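# Close the small wooden box's drawer with a hand

## Task

Push the small wooden box's drawer fully shut, keeping the box standing upright on the table. It only counts if the drawer stays closed without the robot holding it, so finish by releasing contact and pulling the hands away.

## Robot and tools

ROBOT. Two arms, left_arm and right_arm, face each other across a table; left_arm's base is on the +y side. The names are not image sides. Each arm ends in the same five-finger right hand (not mirrored), with a wrist camera: cam_left_wrist and cam_right_wrist, both 616x616 fisheye. A loose object may occasionally get a brief nudge from outside.

FRAMES. Result poses use one scene frame: origin on the table top halfway between the arms' bases, table surface at z = 0, +z up. Positions are in metres, orientation is a quaternion w,x,y,z. Printed positions can be a little off, more so at long reach. Each hand has a hand point 0.05 m in front of the palm, where index pad and thumb tip meet in a pinch. Its axes: +z runs along the straightened fingers (which extend 0.06 to 0.07 m past it), +y points out of the palm, +x crosses the palm toward the little finger. The hand spans 0.08 m from the point on the little-finger side and 0.02 m (thumb tucked in front) to 0.09 m on the thumb side. A wrist bracket on the little-finger side sits 0.03 m beyond the point along +y and 0.11 m across; it can collide.

ROW LAYOUT. Every command row has 28 numbers, each in [-1, 1], always for both arms: first left_arm then right_arm, each as dx, dy, dz, rx, ry, rz, little, ring, middle, index, thumb_bend, thumb_turn, force_limit, speed. dx..rz are an offset, not a pose: a target relative to the hand point's measured pose at the start of the action, expressed in that hand point's own axes; 1.0 equals 0.6 m or 180 degrees, and rx, ry, rz form one rotation vector. Zeros keep the arm where it started. Finger values: +1 straight/open, -1 curled/closed; thumb_turn +1 beside the palm, -1 across in front of it. A pinch is roughly index -0.22, thumb_bend -0.75, thumb_turn -0.57. force_limit maps -1..+1 to about 0..10 N fingertip load (0..15 N for the two thumb motors) and only stops closing. speed maps -1..+1 from near zero to full (0.6 s for full travel); use -0.9 or lower for gentle closing. No hand value means 'unchanged': to keep a hand as is, resend its last eight numbers, or before any were sent, its hand_measured six plus hand_force_limit and hand_speed.

execute_actions(actions): a list of actions run in order. Each action is up to 15 rows, one per 1/30 s step; if shorter, its final row repeats to fill 15 steps. All rows of an action are offsets from that action's starting pose, not from the row before. The first action in a call starts from the pose last reported. An empty list just returns state and images. Per step, the commanded pose is clipped to within 100 mm and 16 degrees of the measured pose; position wins over orientation if both cannot be met, and the arm trails commands by about 0.17 s. After an action, the arm continues only to its last clipped pose, so send the remainder in the next action.

move(target, speed, stop_force, blocking): target is one 28-number row as above, offsets measured from the latest reported pose. Each hand point travels a straight line; all arms finish together within 0.5 to 10 s (cut off at 10 s). speed is m/s, 0.002 to 0.5, default 0.25; rotation limited to twice that in rad/s. Paths ignore obstacles and the other arm. Arms are stiff: aiming even slightly past a firm contact can trigger a fault. stop_force (9 to 40 N, shared, not in the first 0.2 s) ends an arm's path when its wrist sensor feels that much added push along the line toward its target; the arm then backs up two steps and holds. Use it only at low speed and without rotation; omit it when backing off a surface. blocking=false returns after 0.5 s while motion continues (not allowed with stop_force); other motions are refused until wait or stop shows the end. The result adds a 'move:' line: done, off_target, moving, held, fault or contact per arm, plus limits=paced (pose clipped) or limits=held (steps blocked).

wait(seconds): 0 to 10; arms hold their last command. stop(): brakes a running move. zoom_image(camera, region): region [x0, y0, x1, y1] in pixels, at most 504x504. show_instructions(): shows the reference images. finished_scene(scene): ends the current scene, given its number; irreversible, and the goal must already hold.

RESULTS. Each arm shows hand point position, quaternion, velocities, 'Hand target' lines, hand_measured, hand_stopped_by (moving, target, force, stalled, fault), hand_load_n (positive means pushed open; near zero means no grip), hand_force_limit, hand_speed. 'Wrist force' and 'Wrist torque' are in the end effector's axes, with offsets up to about 4 N, noise up to 2.4 N, saturation near 50 N. A 'pose unreachable' line means the clearance check altered or blocked that arm's command. Step readings mark restrained steps with HELD.

AVOID. Joint torque limits are 139 N m (shoulder pan, shoulder lift, elbow) and 26 N m (three wrists); reaching one, or 150 N of outside force, stops that arm for 10 s. Motors warn at 70 C and brake at 85 C, so do not hold loads long. Never let the arms collide or press on each other. Push the drawer gently and slowly, do not tip the box or knock anything off the table, then open the fingers and withdraw.

Each tool is called after "Emit:" as name(argument=value, ...) on one line, values as JSON.

Reference images:

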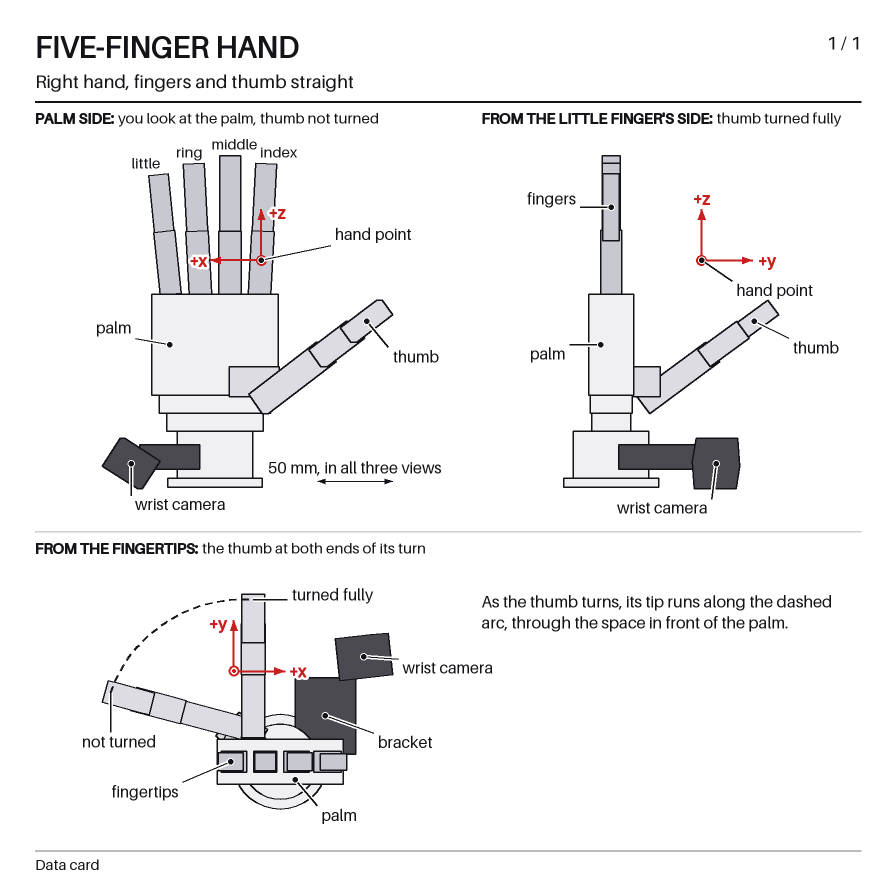

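## Session

Emit:
execute_actions(actions=[])

Scene clock: 0.00 s.
left_arm: end_effector_position=(+0.2804, +0.5377, +0.4751) hand_measured=(+1.000, +1.000, +1.000, +1.000, +1.000, +1.000) hand_load_n=(+0.0, +0.0, +0.0, +0.0, +0.0, +0.0) hand_stopped_by=(target, target, target, target, target, target) hand_force_limit=0.00 hand_speed=-0.80 end_effector_quat_wxyz=(-0.017, +0.308, +0.951, -0.003) end_effector_velocity=(+0.000, -0.000, -0.000) end_effector_angular_velocity=(+0.000, -0.000, -0.001) | right_arm: end_effector_position=(+0.1239, -0.2863, +0.4706) hand_measured=(+1.000, +1.000, +1.000, +1.000, +1.000, +1.000) hand_load_n=(+0.0, +0.0, +0.0, +0.0, +0.0, +0.0) hand_stopped_by=(target, target, target, target, target, target) hand_force_limit=0.00 hand_speed=-0.80 end_effector_quat_wxyz=(-0.017, -0.425, +0.905, +0.011) end_effector_velocity=(+0.001, +0.000, -0.000) end_effector_angular_velocity=(+0.000, -0.000, -0.000)
Joint positions: left_arm=[ 0.562 -1.717  1.347  1.965  1.596 -1.862] | right_arm=[-1.194 -1.696  1.353  1.946  1.546 -1.907]
Joint velocities: left_arm=[-0.001  0.001  0.    -0.    -0.     0.   ] | right_arm=[-0.001  0.001  0.    -0.001  0.    -0.001]
Motor temperatures (°C, as the motors report them): left_arm=[26 27 23 33 31 30] | right_arm=[27 27 24 38 34 38]
Wrist force (N, on the end effector, along its own x y z axes, offset not removed): no reading
Wrist torque (N m, same axes, about the end effector's origin, offset not removed): no reading
Hand target (left_arm): +0.280, +0.538, +0.475; -0.017, +0.308, +0.951, -0.003
Hand target (right_arm): +0.124, -0.286, +0.471; -0.017, -0.425, +0.905, +0.011

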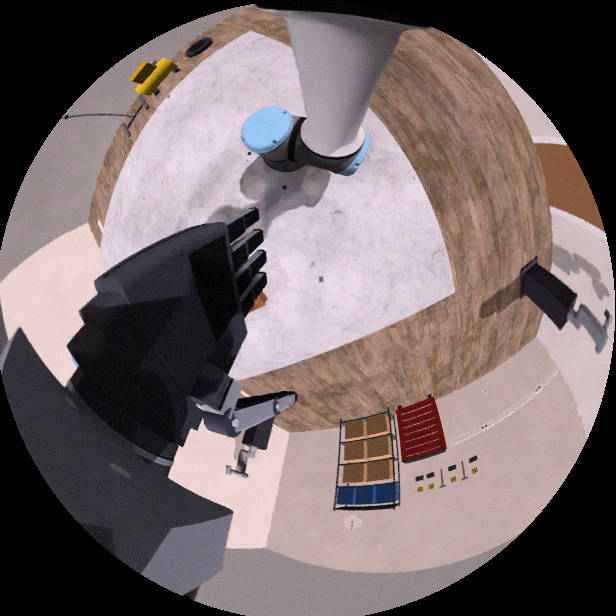

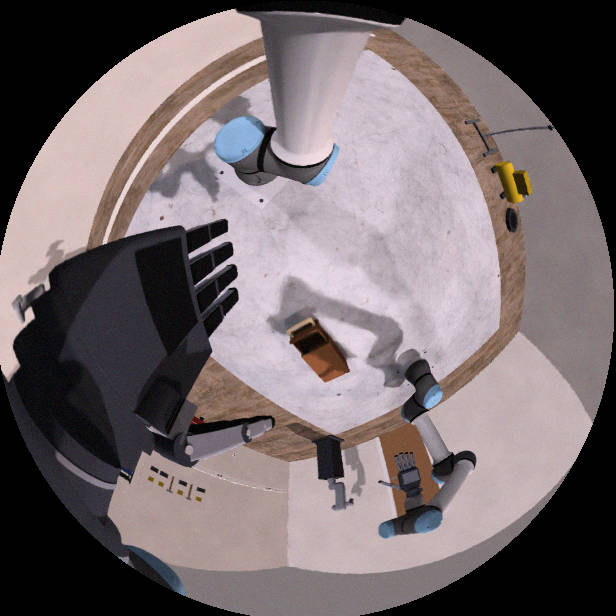

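Emit:
zoom_image(camera="cam_right_wrist", region=[240, 270, 400, 430])

Emit:
zoom_image(camera="cam_right_wrist", region=[130, 100, 480, 450])

Region (240, 270, 400, 430) of cam_right_wrist's 616x616 image, scaled by 3.150, with more detail than that image has.

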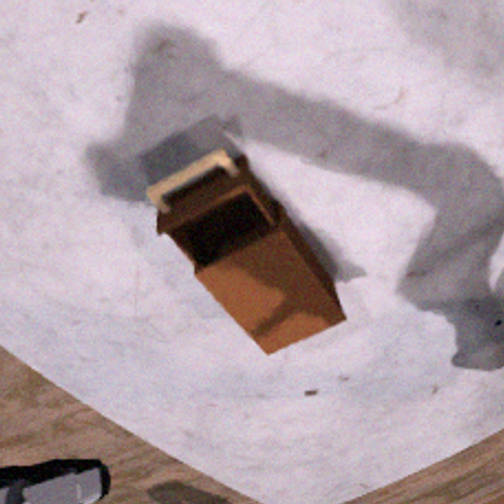

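Region (130, 100, 480, 450) of cam_right_wrist's 616x616 image, scaled by 1.440, with more detail than that image has.

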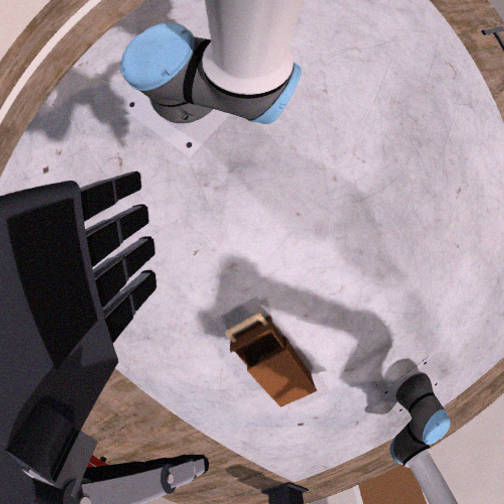

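Emit:
move(target=[-0.167,0,0.167,0,0,0.845,1,1,1,1,1,1,0,-0.8,-0.222,-0.033,0.2,0,0,0.322,1,1,1,1,1,1,0,-0.8], speed=0.5)

Scene clock: 82.83 s.
left_arm: end_effector_position=(+0.3581, +0.4791, +0.3721) hand_measured=(+1.000, +1.000, +1.000, +1.000, +1.000, +1.000) hand_load_n=(+0.0, +0.0, +0.0, +0.0, +0.0, +0.0) hand_stopped_by=(target, target, target, target, target, target) hand_force_limit=0.00 hand_speed=-0.80 end_effector_quat_wxyz=(-0.001, +0.997, -0.069, -0.017) end_effector_velocity=(-0.000, -0.000, -0.000) end_effector_angular_velocity=(-0.002, +0.004, -0.013) | right_arm: end_effector_position=(+0.2193, -0.1959, +0.3472) hand_measured=(+1.000, +1.000, +1.000, +1.000, +1.000, +1.000) hand_load_n=(+0.0, +0.0, +0.0, +0.0, +0.0, +0.0) hand_stopped_by=(target, target, target, target, target, target) hand_force_limit=0.00 hand_speed=-0.80 end_effector_quat_wxyz=(-0.020, +0.066, +0.998, +0.001) end_effector_velocity=(+0.000, +0.001, -0.000) end_effector_angular_velocity=(-0.000, -0.000, -0.003)
Joint positions: left_arm=[ 1.017 -1.34   1.233  1.71   1.582  1.246] | right_arm=[-0.978 -1.485  1.459  1.622  1.54  -0.68 ]
Joint velocities: left_arm=[ 0.001  0.004 -0.003  0.002  0.003  0.014] | right_arm=[ 0.002  0.002 -0.001 -0.001  0.     0.005]
Motor temperatures (°C, as the motors report them): left_arm=[26 27 23 33 31 30] | right_arm=[27 27 24 38 34 38]
Wrist force (N, on the end effector, along its own x y z axes, offset not removed): left_arm=[0.8 -3.4 -1.8] | right_arm=[-1.2 0.0 1.5]
Wrist torque (N m, same axes, about the end effector's origin, offset not removed): left_arm=[-0.29 0.36 0.03] | right_arm=[-0.12 0.19 0.06]
Hand target (left_arm): +0.358, +0.479, +0.372; -0.001, +0.997, -0.070, -0.017
Hand target (right_arm): +0.219, -0.196, +0.347; -0.020, +0.066, +0.998, +0.001
Off the commanded pose (left_arm): 0.000 m, 0 deg.
Off the commanded pose (right_arm): 0.000 m, 0 deg.
move: done

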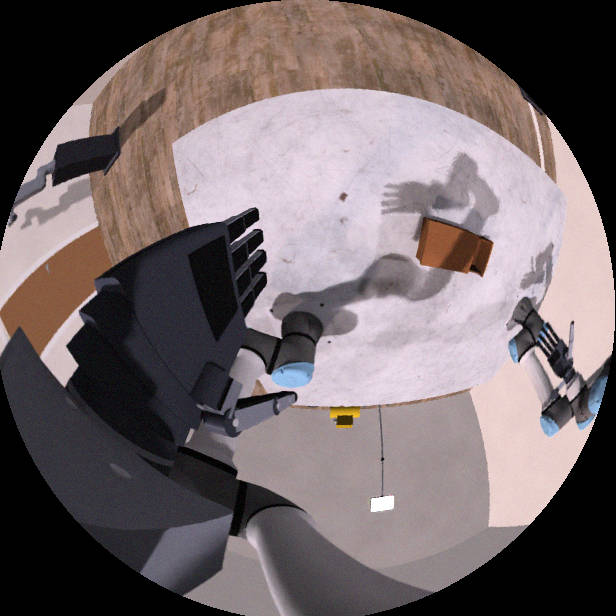

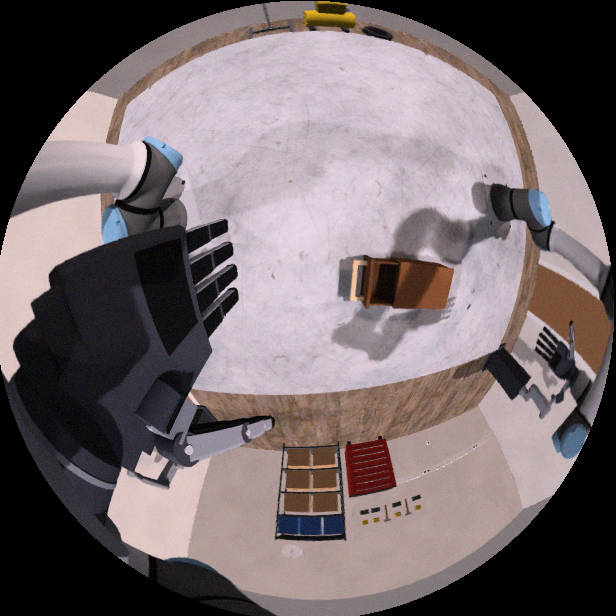

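Emit:
zoom_image(camera="cam_right_wrist", region=[330, 220, 470, 340])

Emit:
zoom_image(camera="cam_left_wrist", region=[390, 190, 510, 300])

Region (330, 220, 470, 340) of cam_right_wrist's 616x616 image, scaled by 3.600, with more detail than that image has; it fills the top 432 rows of this view, and the rest is white.

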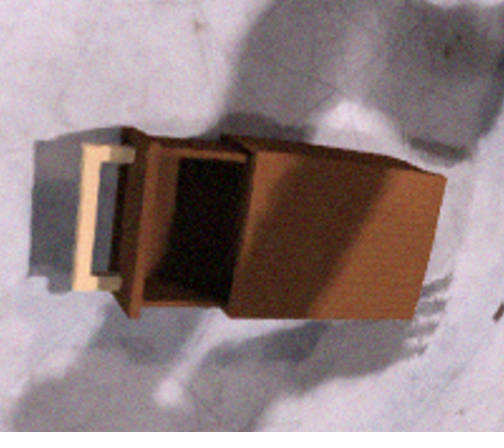

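Region (390, 190, 510, 300) of cam_left_wrist's 616x616 image, scaled by 4.200, with more detail than that image has; it fills the top 462 rows of this view, and the rest is white.

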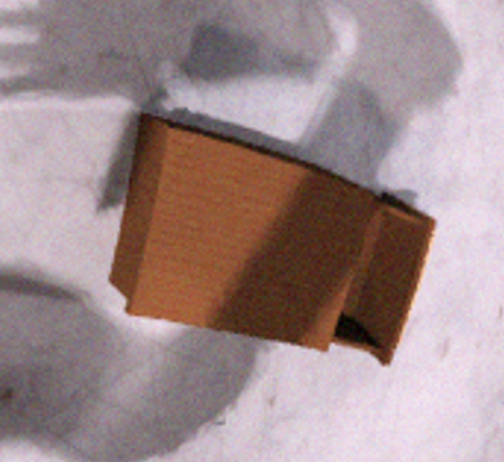

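Emit:
zoom_image(camera="cam_right_wrist", region=[150, 200, 310, 450])

Emit:
zoom_image(camera="cam_left_wrist", region=[150, 200, 310, 450])

Region (150, 200, 310, 450) of cam_right_wrist's 616x616 image, scaled by 2.016, with more detail than that image has; it fills the left 323 columns of this view, and the rest is white.

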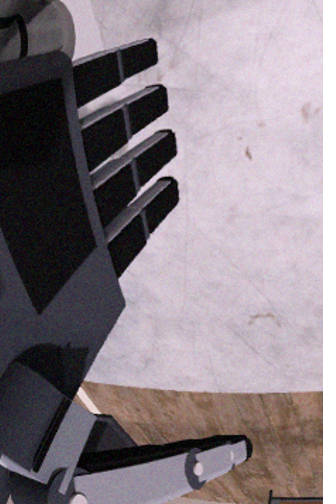

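Region (150, 200, 310, 450) of cam_left_wrist's 616x616 image, scaled by 2.016, with more detail than that image has; it fills the left 323 columns of this view, and the rest is white.

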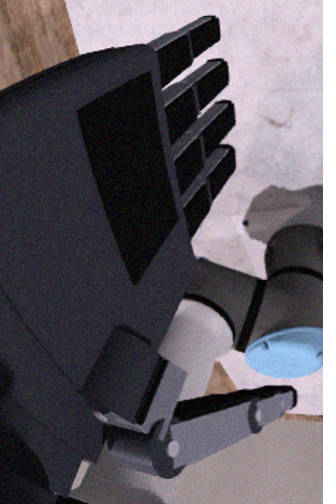

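Emit:
move(target=[-0.057,0.405,0.255,0,0,0,1,1,1,1,1,1,0,-0.8,-0.125,0.245,0.207,0,0,0,1,1,1,1,1,1,0,-0.8], speed=0.35)

Scene clock: 135.67 s.
left_arm: end_effector_position=(+0.2854, +0.2445, +0.2203) hand_measured=(+1.000, +1.000, +1.000, +1.000, +1.000, +1.000) hand_load_n=(+0.0, +0.0, +0.0, +0.0, +0.0, +0.0) hand_stopped_by=(target, target, target, target, target, target) hand_force_limit=0.00 hand_speed=-0.80 end_effector_quat_wxyz=(-0.001, +0.997, -0.069, -0.018) end_effector_velocity=(-0.000, -0.002, -0.002) end_effector_angular_velocity=(+0.001, -0.000, -0.001) | right_arm: end_effector_position=(+0.3080, -0.0595, +0.2202) hand_measured=(+1.000, +1.000, +1.000, +1.000, +1.000, +1.000) hand_load_n=(+0.0, +0.0, +0.0, +0.0, +0.0, +0.0) hand_stopped_by=(target, target, target, target, target, target) hand_force_limit=0.00 hand_speed=-0.80 end_effector_quat_wxyz=(-0.020, +0.066, +0.998, +0.001) end_effector_velocity=(+0.001, +0.001, -0.001) end_effector_angular_velocity=(-0.000, -0.001, -0.000)
Joint positions: left_arm=[ 0.461 -1.235  1.484  1.344  1.598  0.69 ] | right_arm=[-0.901 -1.05   1.21   1.435  1.538 -0.603]
Joint velocities: left_arm=[-0.004  0.004 -0.002 -0.002 -0.001 -0.003] | right_arm=[ 0.     0.004 -0.005  0.001  0.001  0.001]
Motor temperatures (°C, as the motors report them): left_arm=[26 27 23 33 31 30] | right_arm=[27 27 24 38 34 38]
Wrist force (N, on the end effector, along its own x y z axes, offset not removed): left_arm=[-1.8 -4.3 0.5] | right_arm=[-2.2 -0.4 0.5]
Wrist torque (N m, same axes, about the end effector's origin, offset not removed): left_arm=[-0.63 0.29 0.03] | right_arm=[-0.14 0.43 -0.05]
Hand target (left_arm): +0.285, +0.244, +0.220; -0.001, +0.997, -0.069, -0.018
Hand target (right_arm): +0.308, -0.059, +0.220; -0.020, +0.066, +0.998, +0.001
Off the commanded pose (left_arm): 0.001 m, 0 deg.
Off the commanded pose (right_arm): 0.000 m, 0 deg.
move: done

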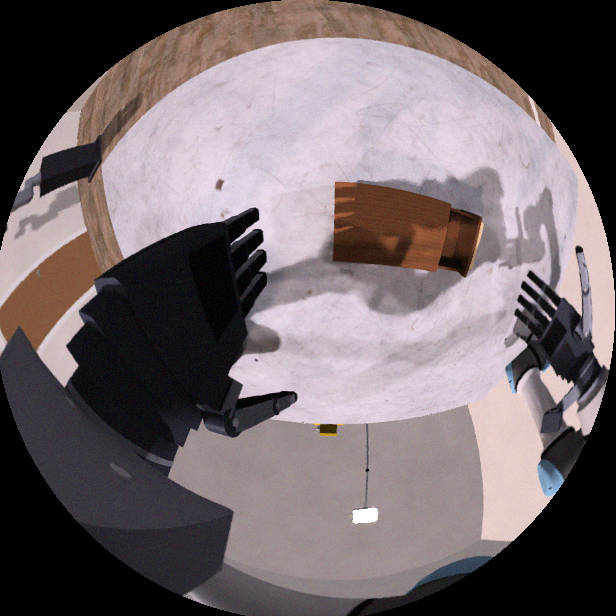

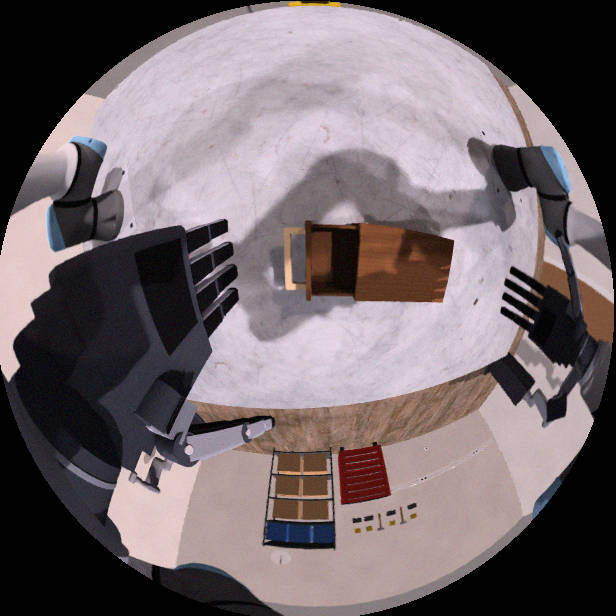

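Emit:
move(target=[0.033,0.06,0.195,0,0,0,1,1,1,1,1,1,0,-0.8,-0.028,0.015,0.195,0,0,0,1,1,1,1,1,1,0,-0.8], speed=0.2)

Scene clock: 145.93 s.
left_arm: end_effector_position=(+0.2959, +0.2068, +0.1029) hand_measured=(+1.000, +1.000, +1.000, +1.000, +1.000, +1.000) hand_load_n=(+0.0, +0.0, +0.0, +0.0, +0.0, +0.0) hand_stopped_by=(target, target, target, target, target, target) hand_force_limit=0.00 hand_speed=-0.80 end_effector_quat_wxyz=(-0.001, +0.997, -0.069, -0.018) end_effector_velocity=(+0.000, -0.001, -0.002) end_effector_angular_velocity=(-0.000, -0.000, +0.000) | right_arm: end_effector_position=(+0.3212, -0.0523, +0.1028) hand_measured=(+1.000, +1.000, +1.000, +1.000, +1.000, +1.000) hand_load_n=(+0.0, +0.0, +0.0, +0.0, +0.0, +0.0) hand_stopped_by=(target, target, target, target, target, target) hand_force_limit=0.00 hand_speed=-0.80 end_effector_quat_wxyz=(-0.020, +0.066, +0.998, +0.001) end_effector_velocity=(+0.001, +0.000, -0.001) end_effector_angular_velocity=(+0.001, -0.001, -0.001)
Joint positions: left_arm=[ 0.437 -1.059  1.545  1.106  1.598  0.666] | right_arm=[-0.91  -0.94   1.343  1.192  1.538 -0.613]
Joint velocities: left_arm=[-0.     0.004 -0.001 -0.004 -0.    -0.001] | right_arm=[-0.001  0.002  0.    -0.004  0.     0.   ]
Motor temperatures (°C, as the motors report them): left_arm=[26 27 23 33 31 30] | right_arm=[27 27 24 38 34 38]
Wrist force (N, on the end effector, along its own x y z axes, offset not removed): left_arm=[1.5 -5.2 -2.6] | right_arm=[-1.9 0.1 2.1]
Wrist torque (N m, same axes, about the end effector's origin, offset not removed): left_arm=[-0.41 -0.07 0.00] | right_arm=[-0.18 0.37 0.03]
Hand target (left_arm): +0.296, +0.207, +0.103; -0.001, +0.997, -0.069, -0.018
Hand target (right_arm): +0.321, -0.052, +0.103; -0.020, +0.066, +0.998, +0.001
Off the commanded pose (left_arm): 0.000 m, 0 deg.
Off the commanded pose (right_arm): 0.000 m, 0 deg.
move: done

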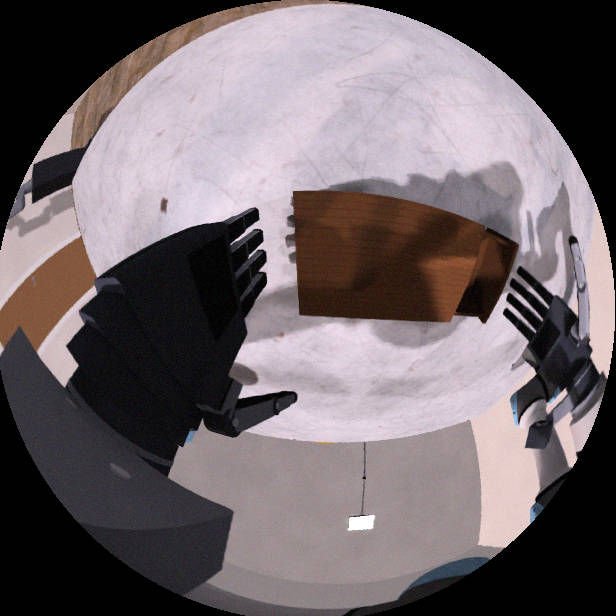

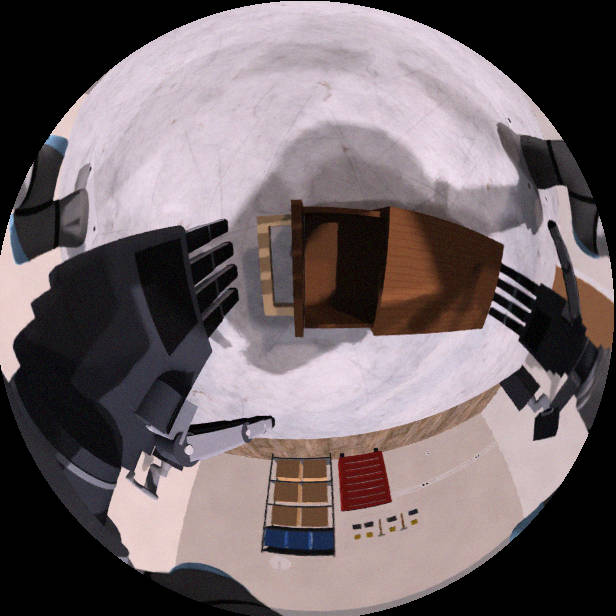

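Emit:
move(target=[0,0.055,0,0,0,0,1,1,1,1,1,1,0,-0.8,0,0.04,0,0,0,0,1,1,1,1,1,1,0,-0.8], speed=0.08)

Emit:
move(target=[0,0,0,0,0,0,1,1,1,1,1,1,0,-0.8,0,0.1,0,0,0,0,1,1,1,1,1,1,0,-0.8], speed=0.04, stop_force=12)

Scene clock: 154.33 s.
left_arm: end_effector_position=(+0.2914, +0.1744, +0.1029) hand_measured=(+1.000, +1.000, +1.000, +1.000, +1.000, +1.000) hand_load_n=(+0.0, +0.0, +0.0, +0.0, +0.0, +0.0) hand_stopped_by=(target, target, target, target, target, target) hand_force_limit=0.00 hand_speed=-0.80 end_effector_quat_wxyz=(-0.001, +0.997, -0.069, -0.018) end_effector_velocity=(-0.000, -0.002, +0.000) end_effector_angular_velocity=(+0.000, +0.000, -0.000) | right_arm: end_effector_position=(+0.3243, -0.0286, +0.1028) hand_measured=(+1.000, +1.000, +1.000, +1.000, +1.000, +1.000) hand_load_n=(+0.0, +0.0, +0.0, +0.0, +0.0, +0.0) hand_stopped_by=(target, target, target, target, target, target) hand_force_limit=0.00 hand_speed=-0.80 end_effector_quat_wxyz=(-0.020, +0.066, +0.998, +0.001) end_effector_velocity=(+0.000, +0.001, -0.001) end_effector_angular_velocity=(-0.002, +0.002, -0.001)
Joint positions: left_arm=[ 0.395 -1.016  1.475  1.132  1.599  0.624] | right_arm=[-0.885 -0.887  1.253  1.228  1.537 -0.587]
Joint velocities: left_arm=[-0.002  0.003 -0.005  0.002  0.    -0.002] | right_arm=[ 0.002  0.005 -0.006  0.004 -0.     0.003]
Motor temperatures (°C, as the motors report them): left_arm=[26 27 23 33 31 30] | right_arm=[27 27 24 38 34 38]
Wrist force (N, on the end effector, along its own x y z axes, offset not removed): left_arm=[0.3 0.5 -0.5] | right_arm=[-0.9 0.0 2.6]
Wrist torque (N m, same axes, about the end effector's origin, offset not removed): left_arm=[0.28 0.25 0.12] | right_arm=[-0.19 0.15 0.07]
Hand target (left_arm): +0.291, +0.174, +0.103; -0.001, +0.997, -0.069, -0.018
Hand target (right_arm): +0.324, -0.028, +0.103; -0.020, +0.066, +0.998, +0.001
Off the commanded pose (left_arm): 0.000 m, 0 deg.
Off the commanded pose (right_arm): 0.000 m, 0 deg.
move: done

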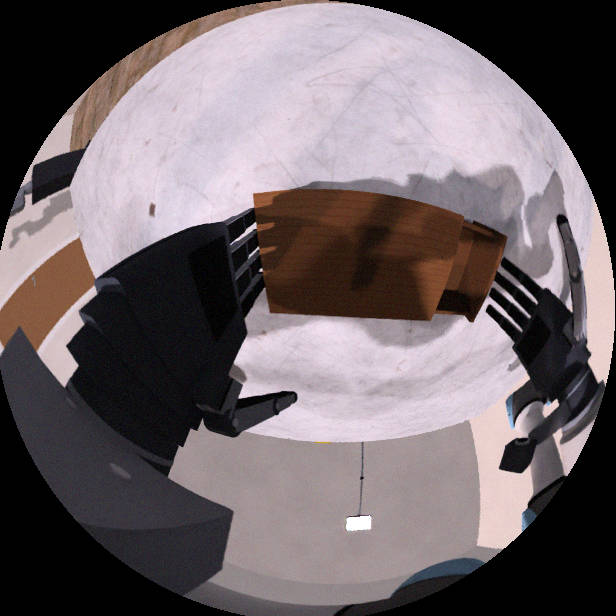

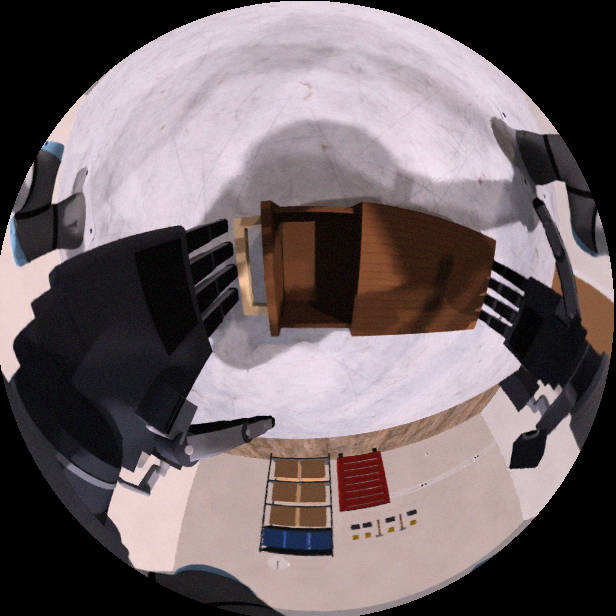

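Scene clock: 156.07 s.
left_arm: end_effector_position=(+0.2914, +0.1744, +0.1029) hand_measured=(+1.000, +1.000, +1.000, +1.000, +1.000, +1.000) hand_load_n=(+0.0, +0.0, +0.0, +0.0, +0.0, +0.0) hand_stopped_by=(target, target, target, target, target, target) hand_force_limit=0.00 hand_speed=-0.80 end_effector_quat_wxyz=(-0.001, +0.997, -0.069, -0.018) end_effector_velocity=(-0.000, +0.000, -0.000) end_effector_angular_velocity=(+0.000, +0.000, -0.001) | right_arm: end_effector_position=(+0.3260, -0.0156, +0.1028) hand_measured=(+1.000, +1.000, +1.000, +1.000, +1.000, +1.000) hand_load_n=(+0.0, +0.0, +0.0, +0.0, +0.0, +0.0) hand_stopped_by=(target, target, target, target, target, target) hand_force_limit=0.00 hand_speed=-0.80 end_effector_quat_wxyz=(-0.020, +0.066, +0.998, +0.001) end_effector_velocity=(+0.000, +0.000, +0.000) end_effector_angular_velocity=(+0.000, -0.001, +0.000)
Joint positions: left_arm=[ 0.395 -1.016  1.475  1.132  1.599  0.624] | right_arm=[-0.871 -0.858  1.201  1.25   1.537 -0.574]
Joint velocities: left_arm=[-0.     0.     0.     0.     0.     0.001] | right_arm=[ 0.    -0.    -0.    -0.     0.001  0.   ]
Motor temperatures (°C, as the motors report them): left_arm=[26 27 23 33 31 30] | right_arm=[27 27 24 38 34 38]
Wrist force (N, on the end effector, along its own x y z axes, offset not removed): left_arm=[-3.9 -4.2 1.2] | right_arm=[-1.7 -1.8 0.9]
Wrist torque (N m, same axes, about the end effector's origin, offset not removed): left_arm=[-0.40 0.84 -0.35] | right_arm=[0.02 0.43 -0.06]
Hand target (left_arm): +0.291, +0.174, +0.103; -0.001, +0.997, -0.069, -0.018
Hand target (right_arm): +0.326, -0.016, +0.103; -0.020, +0.066, +0.998, +0.001
Off the commanded pose (left_arm): 0.000 m, 0 deg.
Off the commanded pose (right_arm): 0.047 m, 0 deg.
move: held (right_arm); limits=held; held on 37 of 52 steps (right_arm), including the last (right_arm)
pose unreachable (right arm): on one or more control steps of this call, first in action 0 (counted from 0), this arm could not follow its commanded pose, so it was not sent that pose on those steps. On the call's last step it was still not sent that pose. It may still have moved: this result reports where it is.
cause: the commanded pose would bring a part of the arm too close to another arm (a part of this arm just beyond joint 4 (wrist 1) and a part of the other arm just beyond its joint 4 (wrist 1)).

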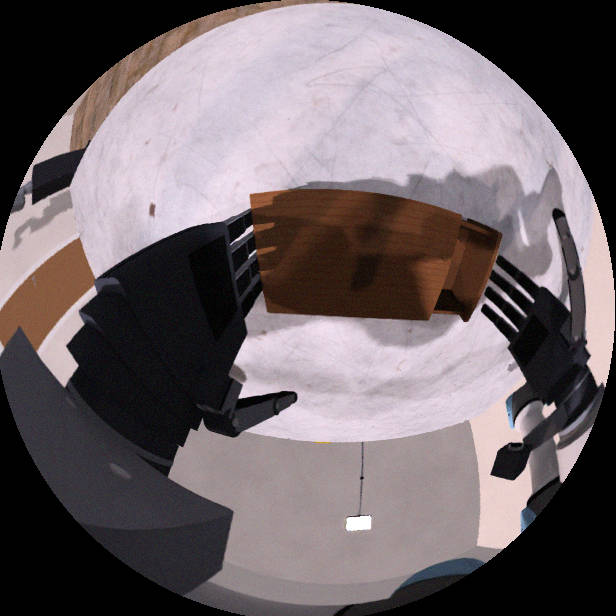

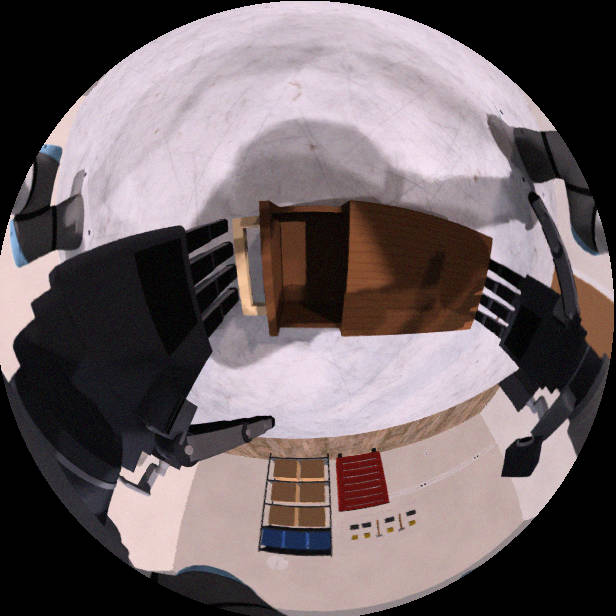

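Emit:
move(target=[0,-0.066,-0.03,-0.167,0,0,1,1,1,1,1,1,0,-0.8,0,-0.027,-0.02,-0.083,0,0,1,1,1,1,1,1,0,-0.8], speed=0.2)

Emit:
move(target=[0,0,0,0,0,0,1,1,1,1,1,1,0,-0.8,0,0.145,0.0388,0,0,0,1,1,1,1,1,1,0,-0.8], speed=0.04, stop_force=12)

Scene clock: 170.33 s.
left_arm: end_effector_position=(+0.2975, +0.2135, +0.1210) hand_measured=(+1.000, +1.000, +1.000, +1.000, +1.000, +1.000) hand_load_n=(+0.0, +0.0, +0.0, +0.0, +0.0, +0.0) hand_stopped_by=(target, target, target, target, target, target) hand_force_limit=0.00 hand_speed=-0.80 end_effector_quat_wxyz=(+0.257, +0.964, -0.062, -0.035) end_effector_velocity=(+0.000, +0.000, +0.000) end_effector_angular_velocity=(-0.002, -0.001, -0.000) | right_arm: end_effector_position=(+0.3243, -0.0316, +0.1147) hand_measured=(+1.000, +1.000, +1.000, +1.000, +1.000, +1.000) hand_load_n=(+0.0, +0.0, +0.0, +0.0, +0.0, +0.0) hand_stopped_by=(target, target, target, target, target, target) hand_force_limit=0.00 hand_speed=-0.80 end_effector_quat_wxyz=(-0.012, +0.068, +0.989, +0.130) end_effector_velocity=(-0.001, -0.001, -0.000) end_effector_angular_velocity=(+0.014, -0.001, -0.000)
Joint positions: left_arm=[ 0.638 -1.187  1.775  0.649  1.984  0.787] | right_arm=[-0.959 -1.039  1.483  0.945  1.381 -0.639]
Joint velocities: left_arm=[ 0.001 -0.001  0.001 -0.001  0.001  0.001] | right_arm=[-0.004 -0.008  0.016 -0.018 -0.01  -0.002]
Motor temperatures (°C, as the motors report them): left_arm=[26 27 23 33 31 30] | right_arm=[27 27 24 38 34 38]
Wrist force (N, on the end effector, along its own x y z axes, offset not removed): left_arm=[0.1 -2.2 -1.0] | right_arm=[0.4 -0.1 0.1]
Wrist torque (N m, same axes, about the end effector's origin, offset not removed): left_arm=[-0.21 0.10 0.06] | right_arm=[0.12 0.02 0.12]
Hand target (left_arm): +0.297, +0.214, +0.121; +0.257, +0.964, -0.062, -0.035
Hand target (right_arm): +0.324, -0.032, +0.115; -0.012, +0.068, +0.989, +0.131
Off the commanded pose (left_arm): 0.000 m, 0 deg.
Off the commanded pose (right_arm): 0.000 m, 0 deg.
move: done

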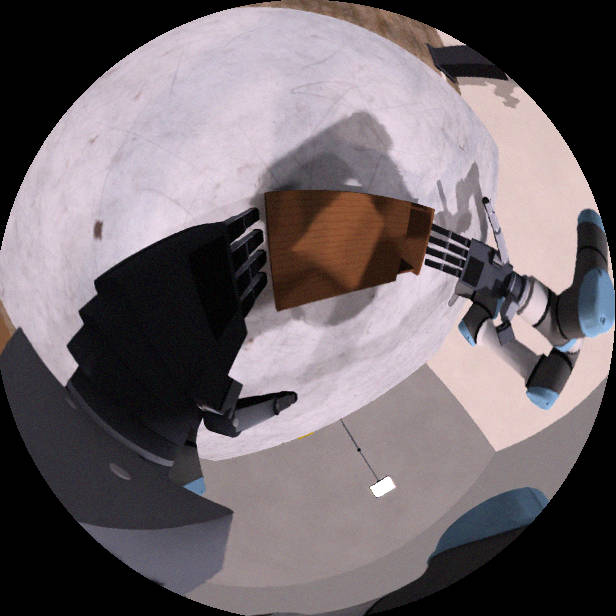

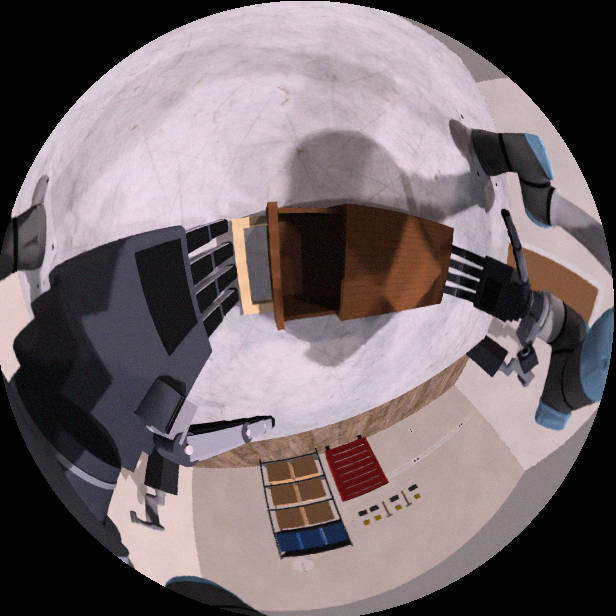

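Scene clock: 172.87 s.
left_arm: end_effector_position=(+0.2975, +0.2135, +0.1210) hand_measured=(+1.000, +1.000, +1.000, +1.000, +1.000, +1.000) hand_load_n=(+0.5, +0.5, +0.0, +0.0, +0.0, +0.0) hand_stopped_by=(target, target, target, target, target, target) hand_force_limit=0.00 hand_speed=-0.80 end_effector_quat_wxyz=(+0.257, +0.964, -0.062, -0.035) end_effector_velocity=(+0.000, +0.000, -0.000) end_effector_angular_velocity=(+0.000, +0.000, +0.000) | right_arm: end_effector_position=(+0.3341, +0.0429, +0.1146) hand_measured=(+1.000, +1.000, +1.000, +1.000, +1.000, +1.000) hand_load_n=(+0.0, +0.0, +1.0, +0.0, +0.0, +0.0) hand_stopped_by=(target, target, target, target, target, target) hand_force_limit=0.00 hand_speed=-0.80 end_effector_quat_wxyz=(-0.011, +0.068, +0.989, +0.130) end_effector_velocity=(-0.001, -0.002, +0.000) end_effector_angular_velocity=(+0.000, -0.001, +0.002)
Joint positions: left_arm=[ 0.638 -1.187  1.775  0.648  1.984  0.787] | right_arm=[-0.874 -0.878  1.211  1.041  1.398 -0.553]
Joint velocities: left_arm=[ 0.     0.001  0.    -0.     0.     0.   ] | right_arm=[-0.001 -0.007  0.011 -0.005 -0.    -0.003]
Motor temperatures (°C, as the motors report them): left_arm=[26 27 23 33 31 30] | right_arm=[27 27 24 38 34 38]
Wrist force (N, on the end effector, along its own x y z axes, offset not removed): left_arm=[-0.8 -15.0 -10.8] | right_arm=[-0.3 -10.1 -6.2]
Wrist torque (N m, same axes, about the end effector's origin, offset not removed): left_arm=[0.59 0.86 -0.52] | right_arm=[0.88 0.49 -0.16]
Hand target (left_arm): +0.297, +0.214, +0.121; +0.257, +0.964, -0.062, -0.035
Hand target (right_arm): +0.334, +0.043, +0.115; -0.011, +0.068, +0.989, +0.130
Off the commanded pose (left_arm): 0.000 m, 0 deg.
Off the commanded pose (right_arm): 0.015 m, 0 deg.
move: contact (right_arm)

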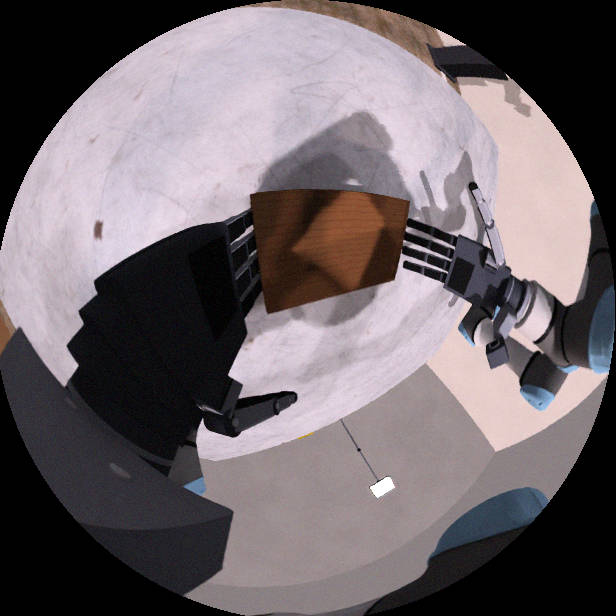

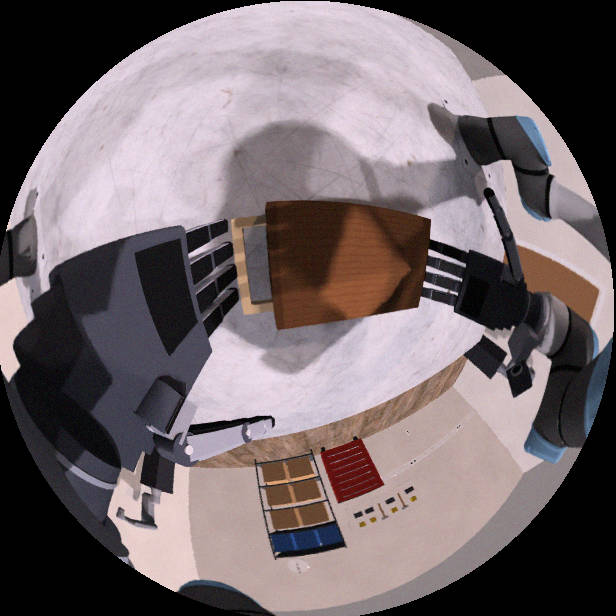

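Shut. Backing off horizontally, rising slightly.

Emit:
move(target=[0,-0.2,-0.2,0,0,0,1,1,1,1,1,1,0,-0.8,0,-0.25,-0.15,0,0,0,1,1,1,1,1,1,0,-0.8], speed=0.3)

Emit:
zoom_image(camera="cam_right_wrist", region=[260, 150, 510, 400])

Scene clock: 178.67 s.
left_arm: end_effector_position=(+0.3217, +0.3753, +0.1648) hand_measured=(+1.000, +1.000, +1.000, +1.000, +1.000, +1.000) hand_load_n=(+0.0, +0.0, +0.0, +0.0, +0.0, +0.0) hand_stopped_by=(target, target, target, target, target, target) hand_force_limit=0.00 hand_speed=-0.80 end_effector_quat_wxyz=(+0.257, +0.964, -0.062, -0.035) end_effector_velocity=(+0.001, +0.002, +0.000) end_effector_angular_velocity=(+0.001, +0.001, -0.001) | right_arm: end_effector_position=(+0.3138, -0.1236, +0.1629) hand_measured=(+1.000, +1.000, +1.000, +1.000, +1.000, +1.000) hand_load_n=(+0.0, +0.0, +0.0, +0.0, +0.0, +0.0) hand_stopped_by=(target, target, target, target, target, target) hand_force_limit=0.00 hand_speed=-0.80 end_effector_quat_wxyz=(-0.012, +0.068, +0.989, +0.130) end_effector_velocity=(+0.002, -0.003, +0.001) end_effector_angular_velocity=(+0.003, -0.002, -0.003)
Joint positions: left_arm=[ 1.021 -1.27   1.816  0.877  2.077  1.202] | right_arm=[-1.108 -1.27   1.698  0.99   1.356 -0.788]
Joint velocities: left_arm=[ 0.007  0.002 -0.003  0.006  0.001  0.009] | right_arm=[-0.008 -0.006  0.005 -0.001 -0.002 -0.005]
Motor temperatures (°C, as the motors report them): left_arm=[26 27 23 33 31 30] | right_arm=[27 27 24 38 34 38]
Wrist force (N, on the end effector, along its own x y z axes, offset not removed): left_arm=[-0.3 -3.3 -1.1] | right_arm=[-0.4 0.4 1.7]
Wrist torque (N m, same axes, about the end effector's origin, offset not removed): left_arm=[-0.22 0.42 0.07] | right_arm=[0.00 0.11 0.12]
Hand target (left_arm): +0.322, +0.376, +0.165; +0.257, +0.964, -0.062, -0.035
Hand target (right_arm): +0.314, -0.124, +0.163; -0.012, +0.068, +0.989, +0.130
Off the commanded pose (left_arm): 0.000 m, 0 deg.
Off the commanded pose (right_arm): 0.000 m, 0 deg.
move: done

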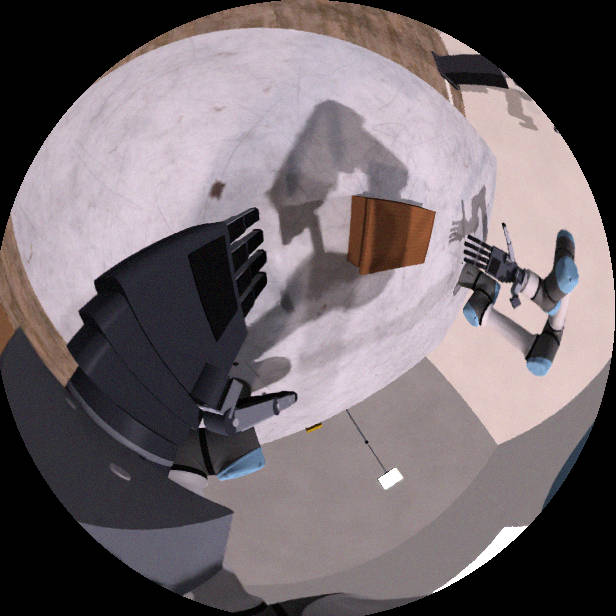

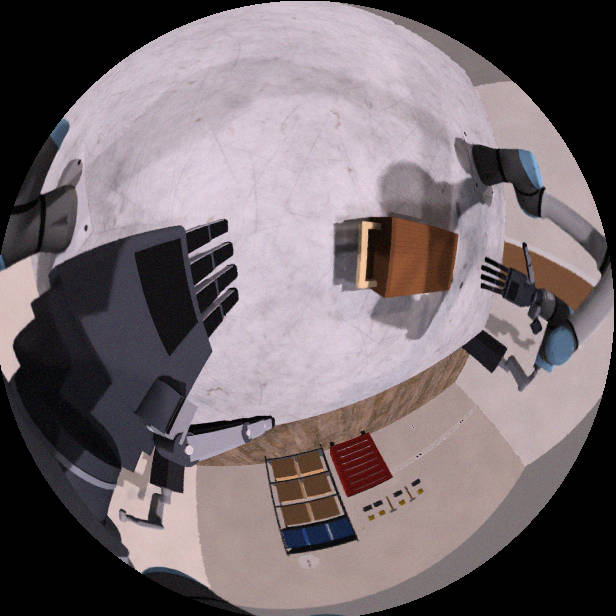

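Region (260, 150, 510, 400) of cam_right_wrist's 616x616 image, scaled by 2.016, with more detail than that image has.

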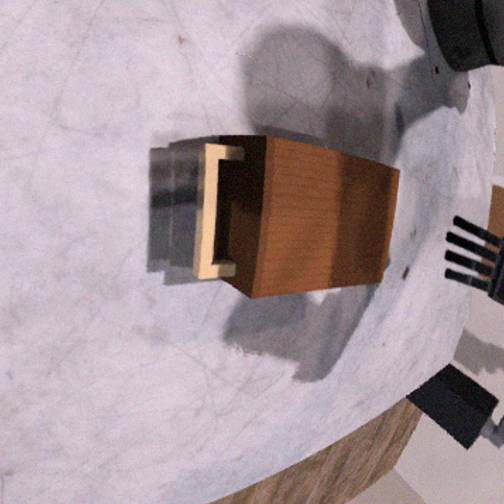

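Emit:
finished_scene(scene=1)

The scene is finished: the task was done.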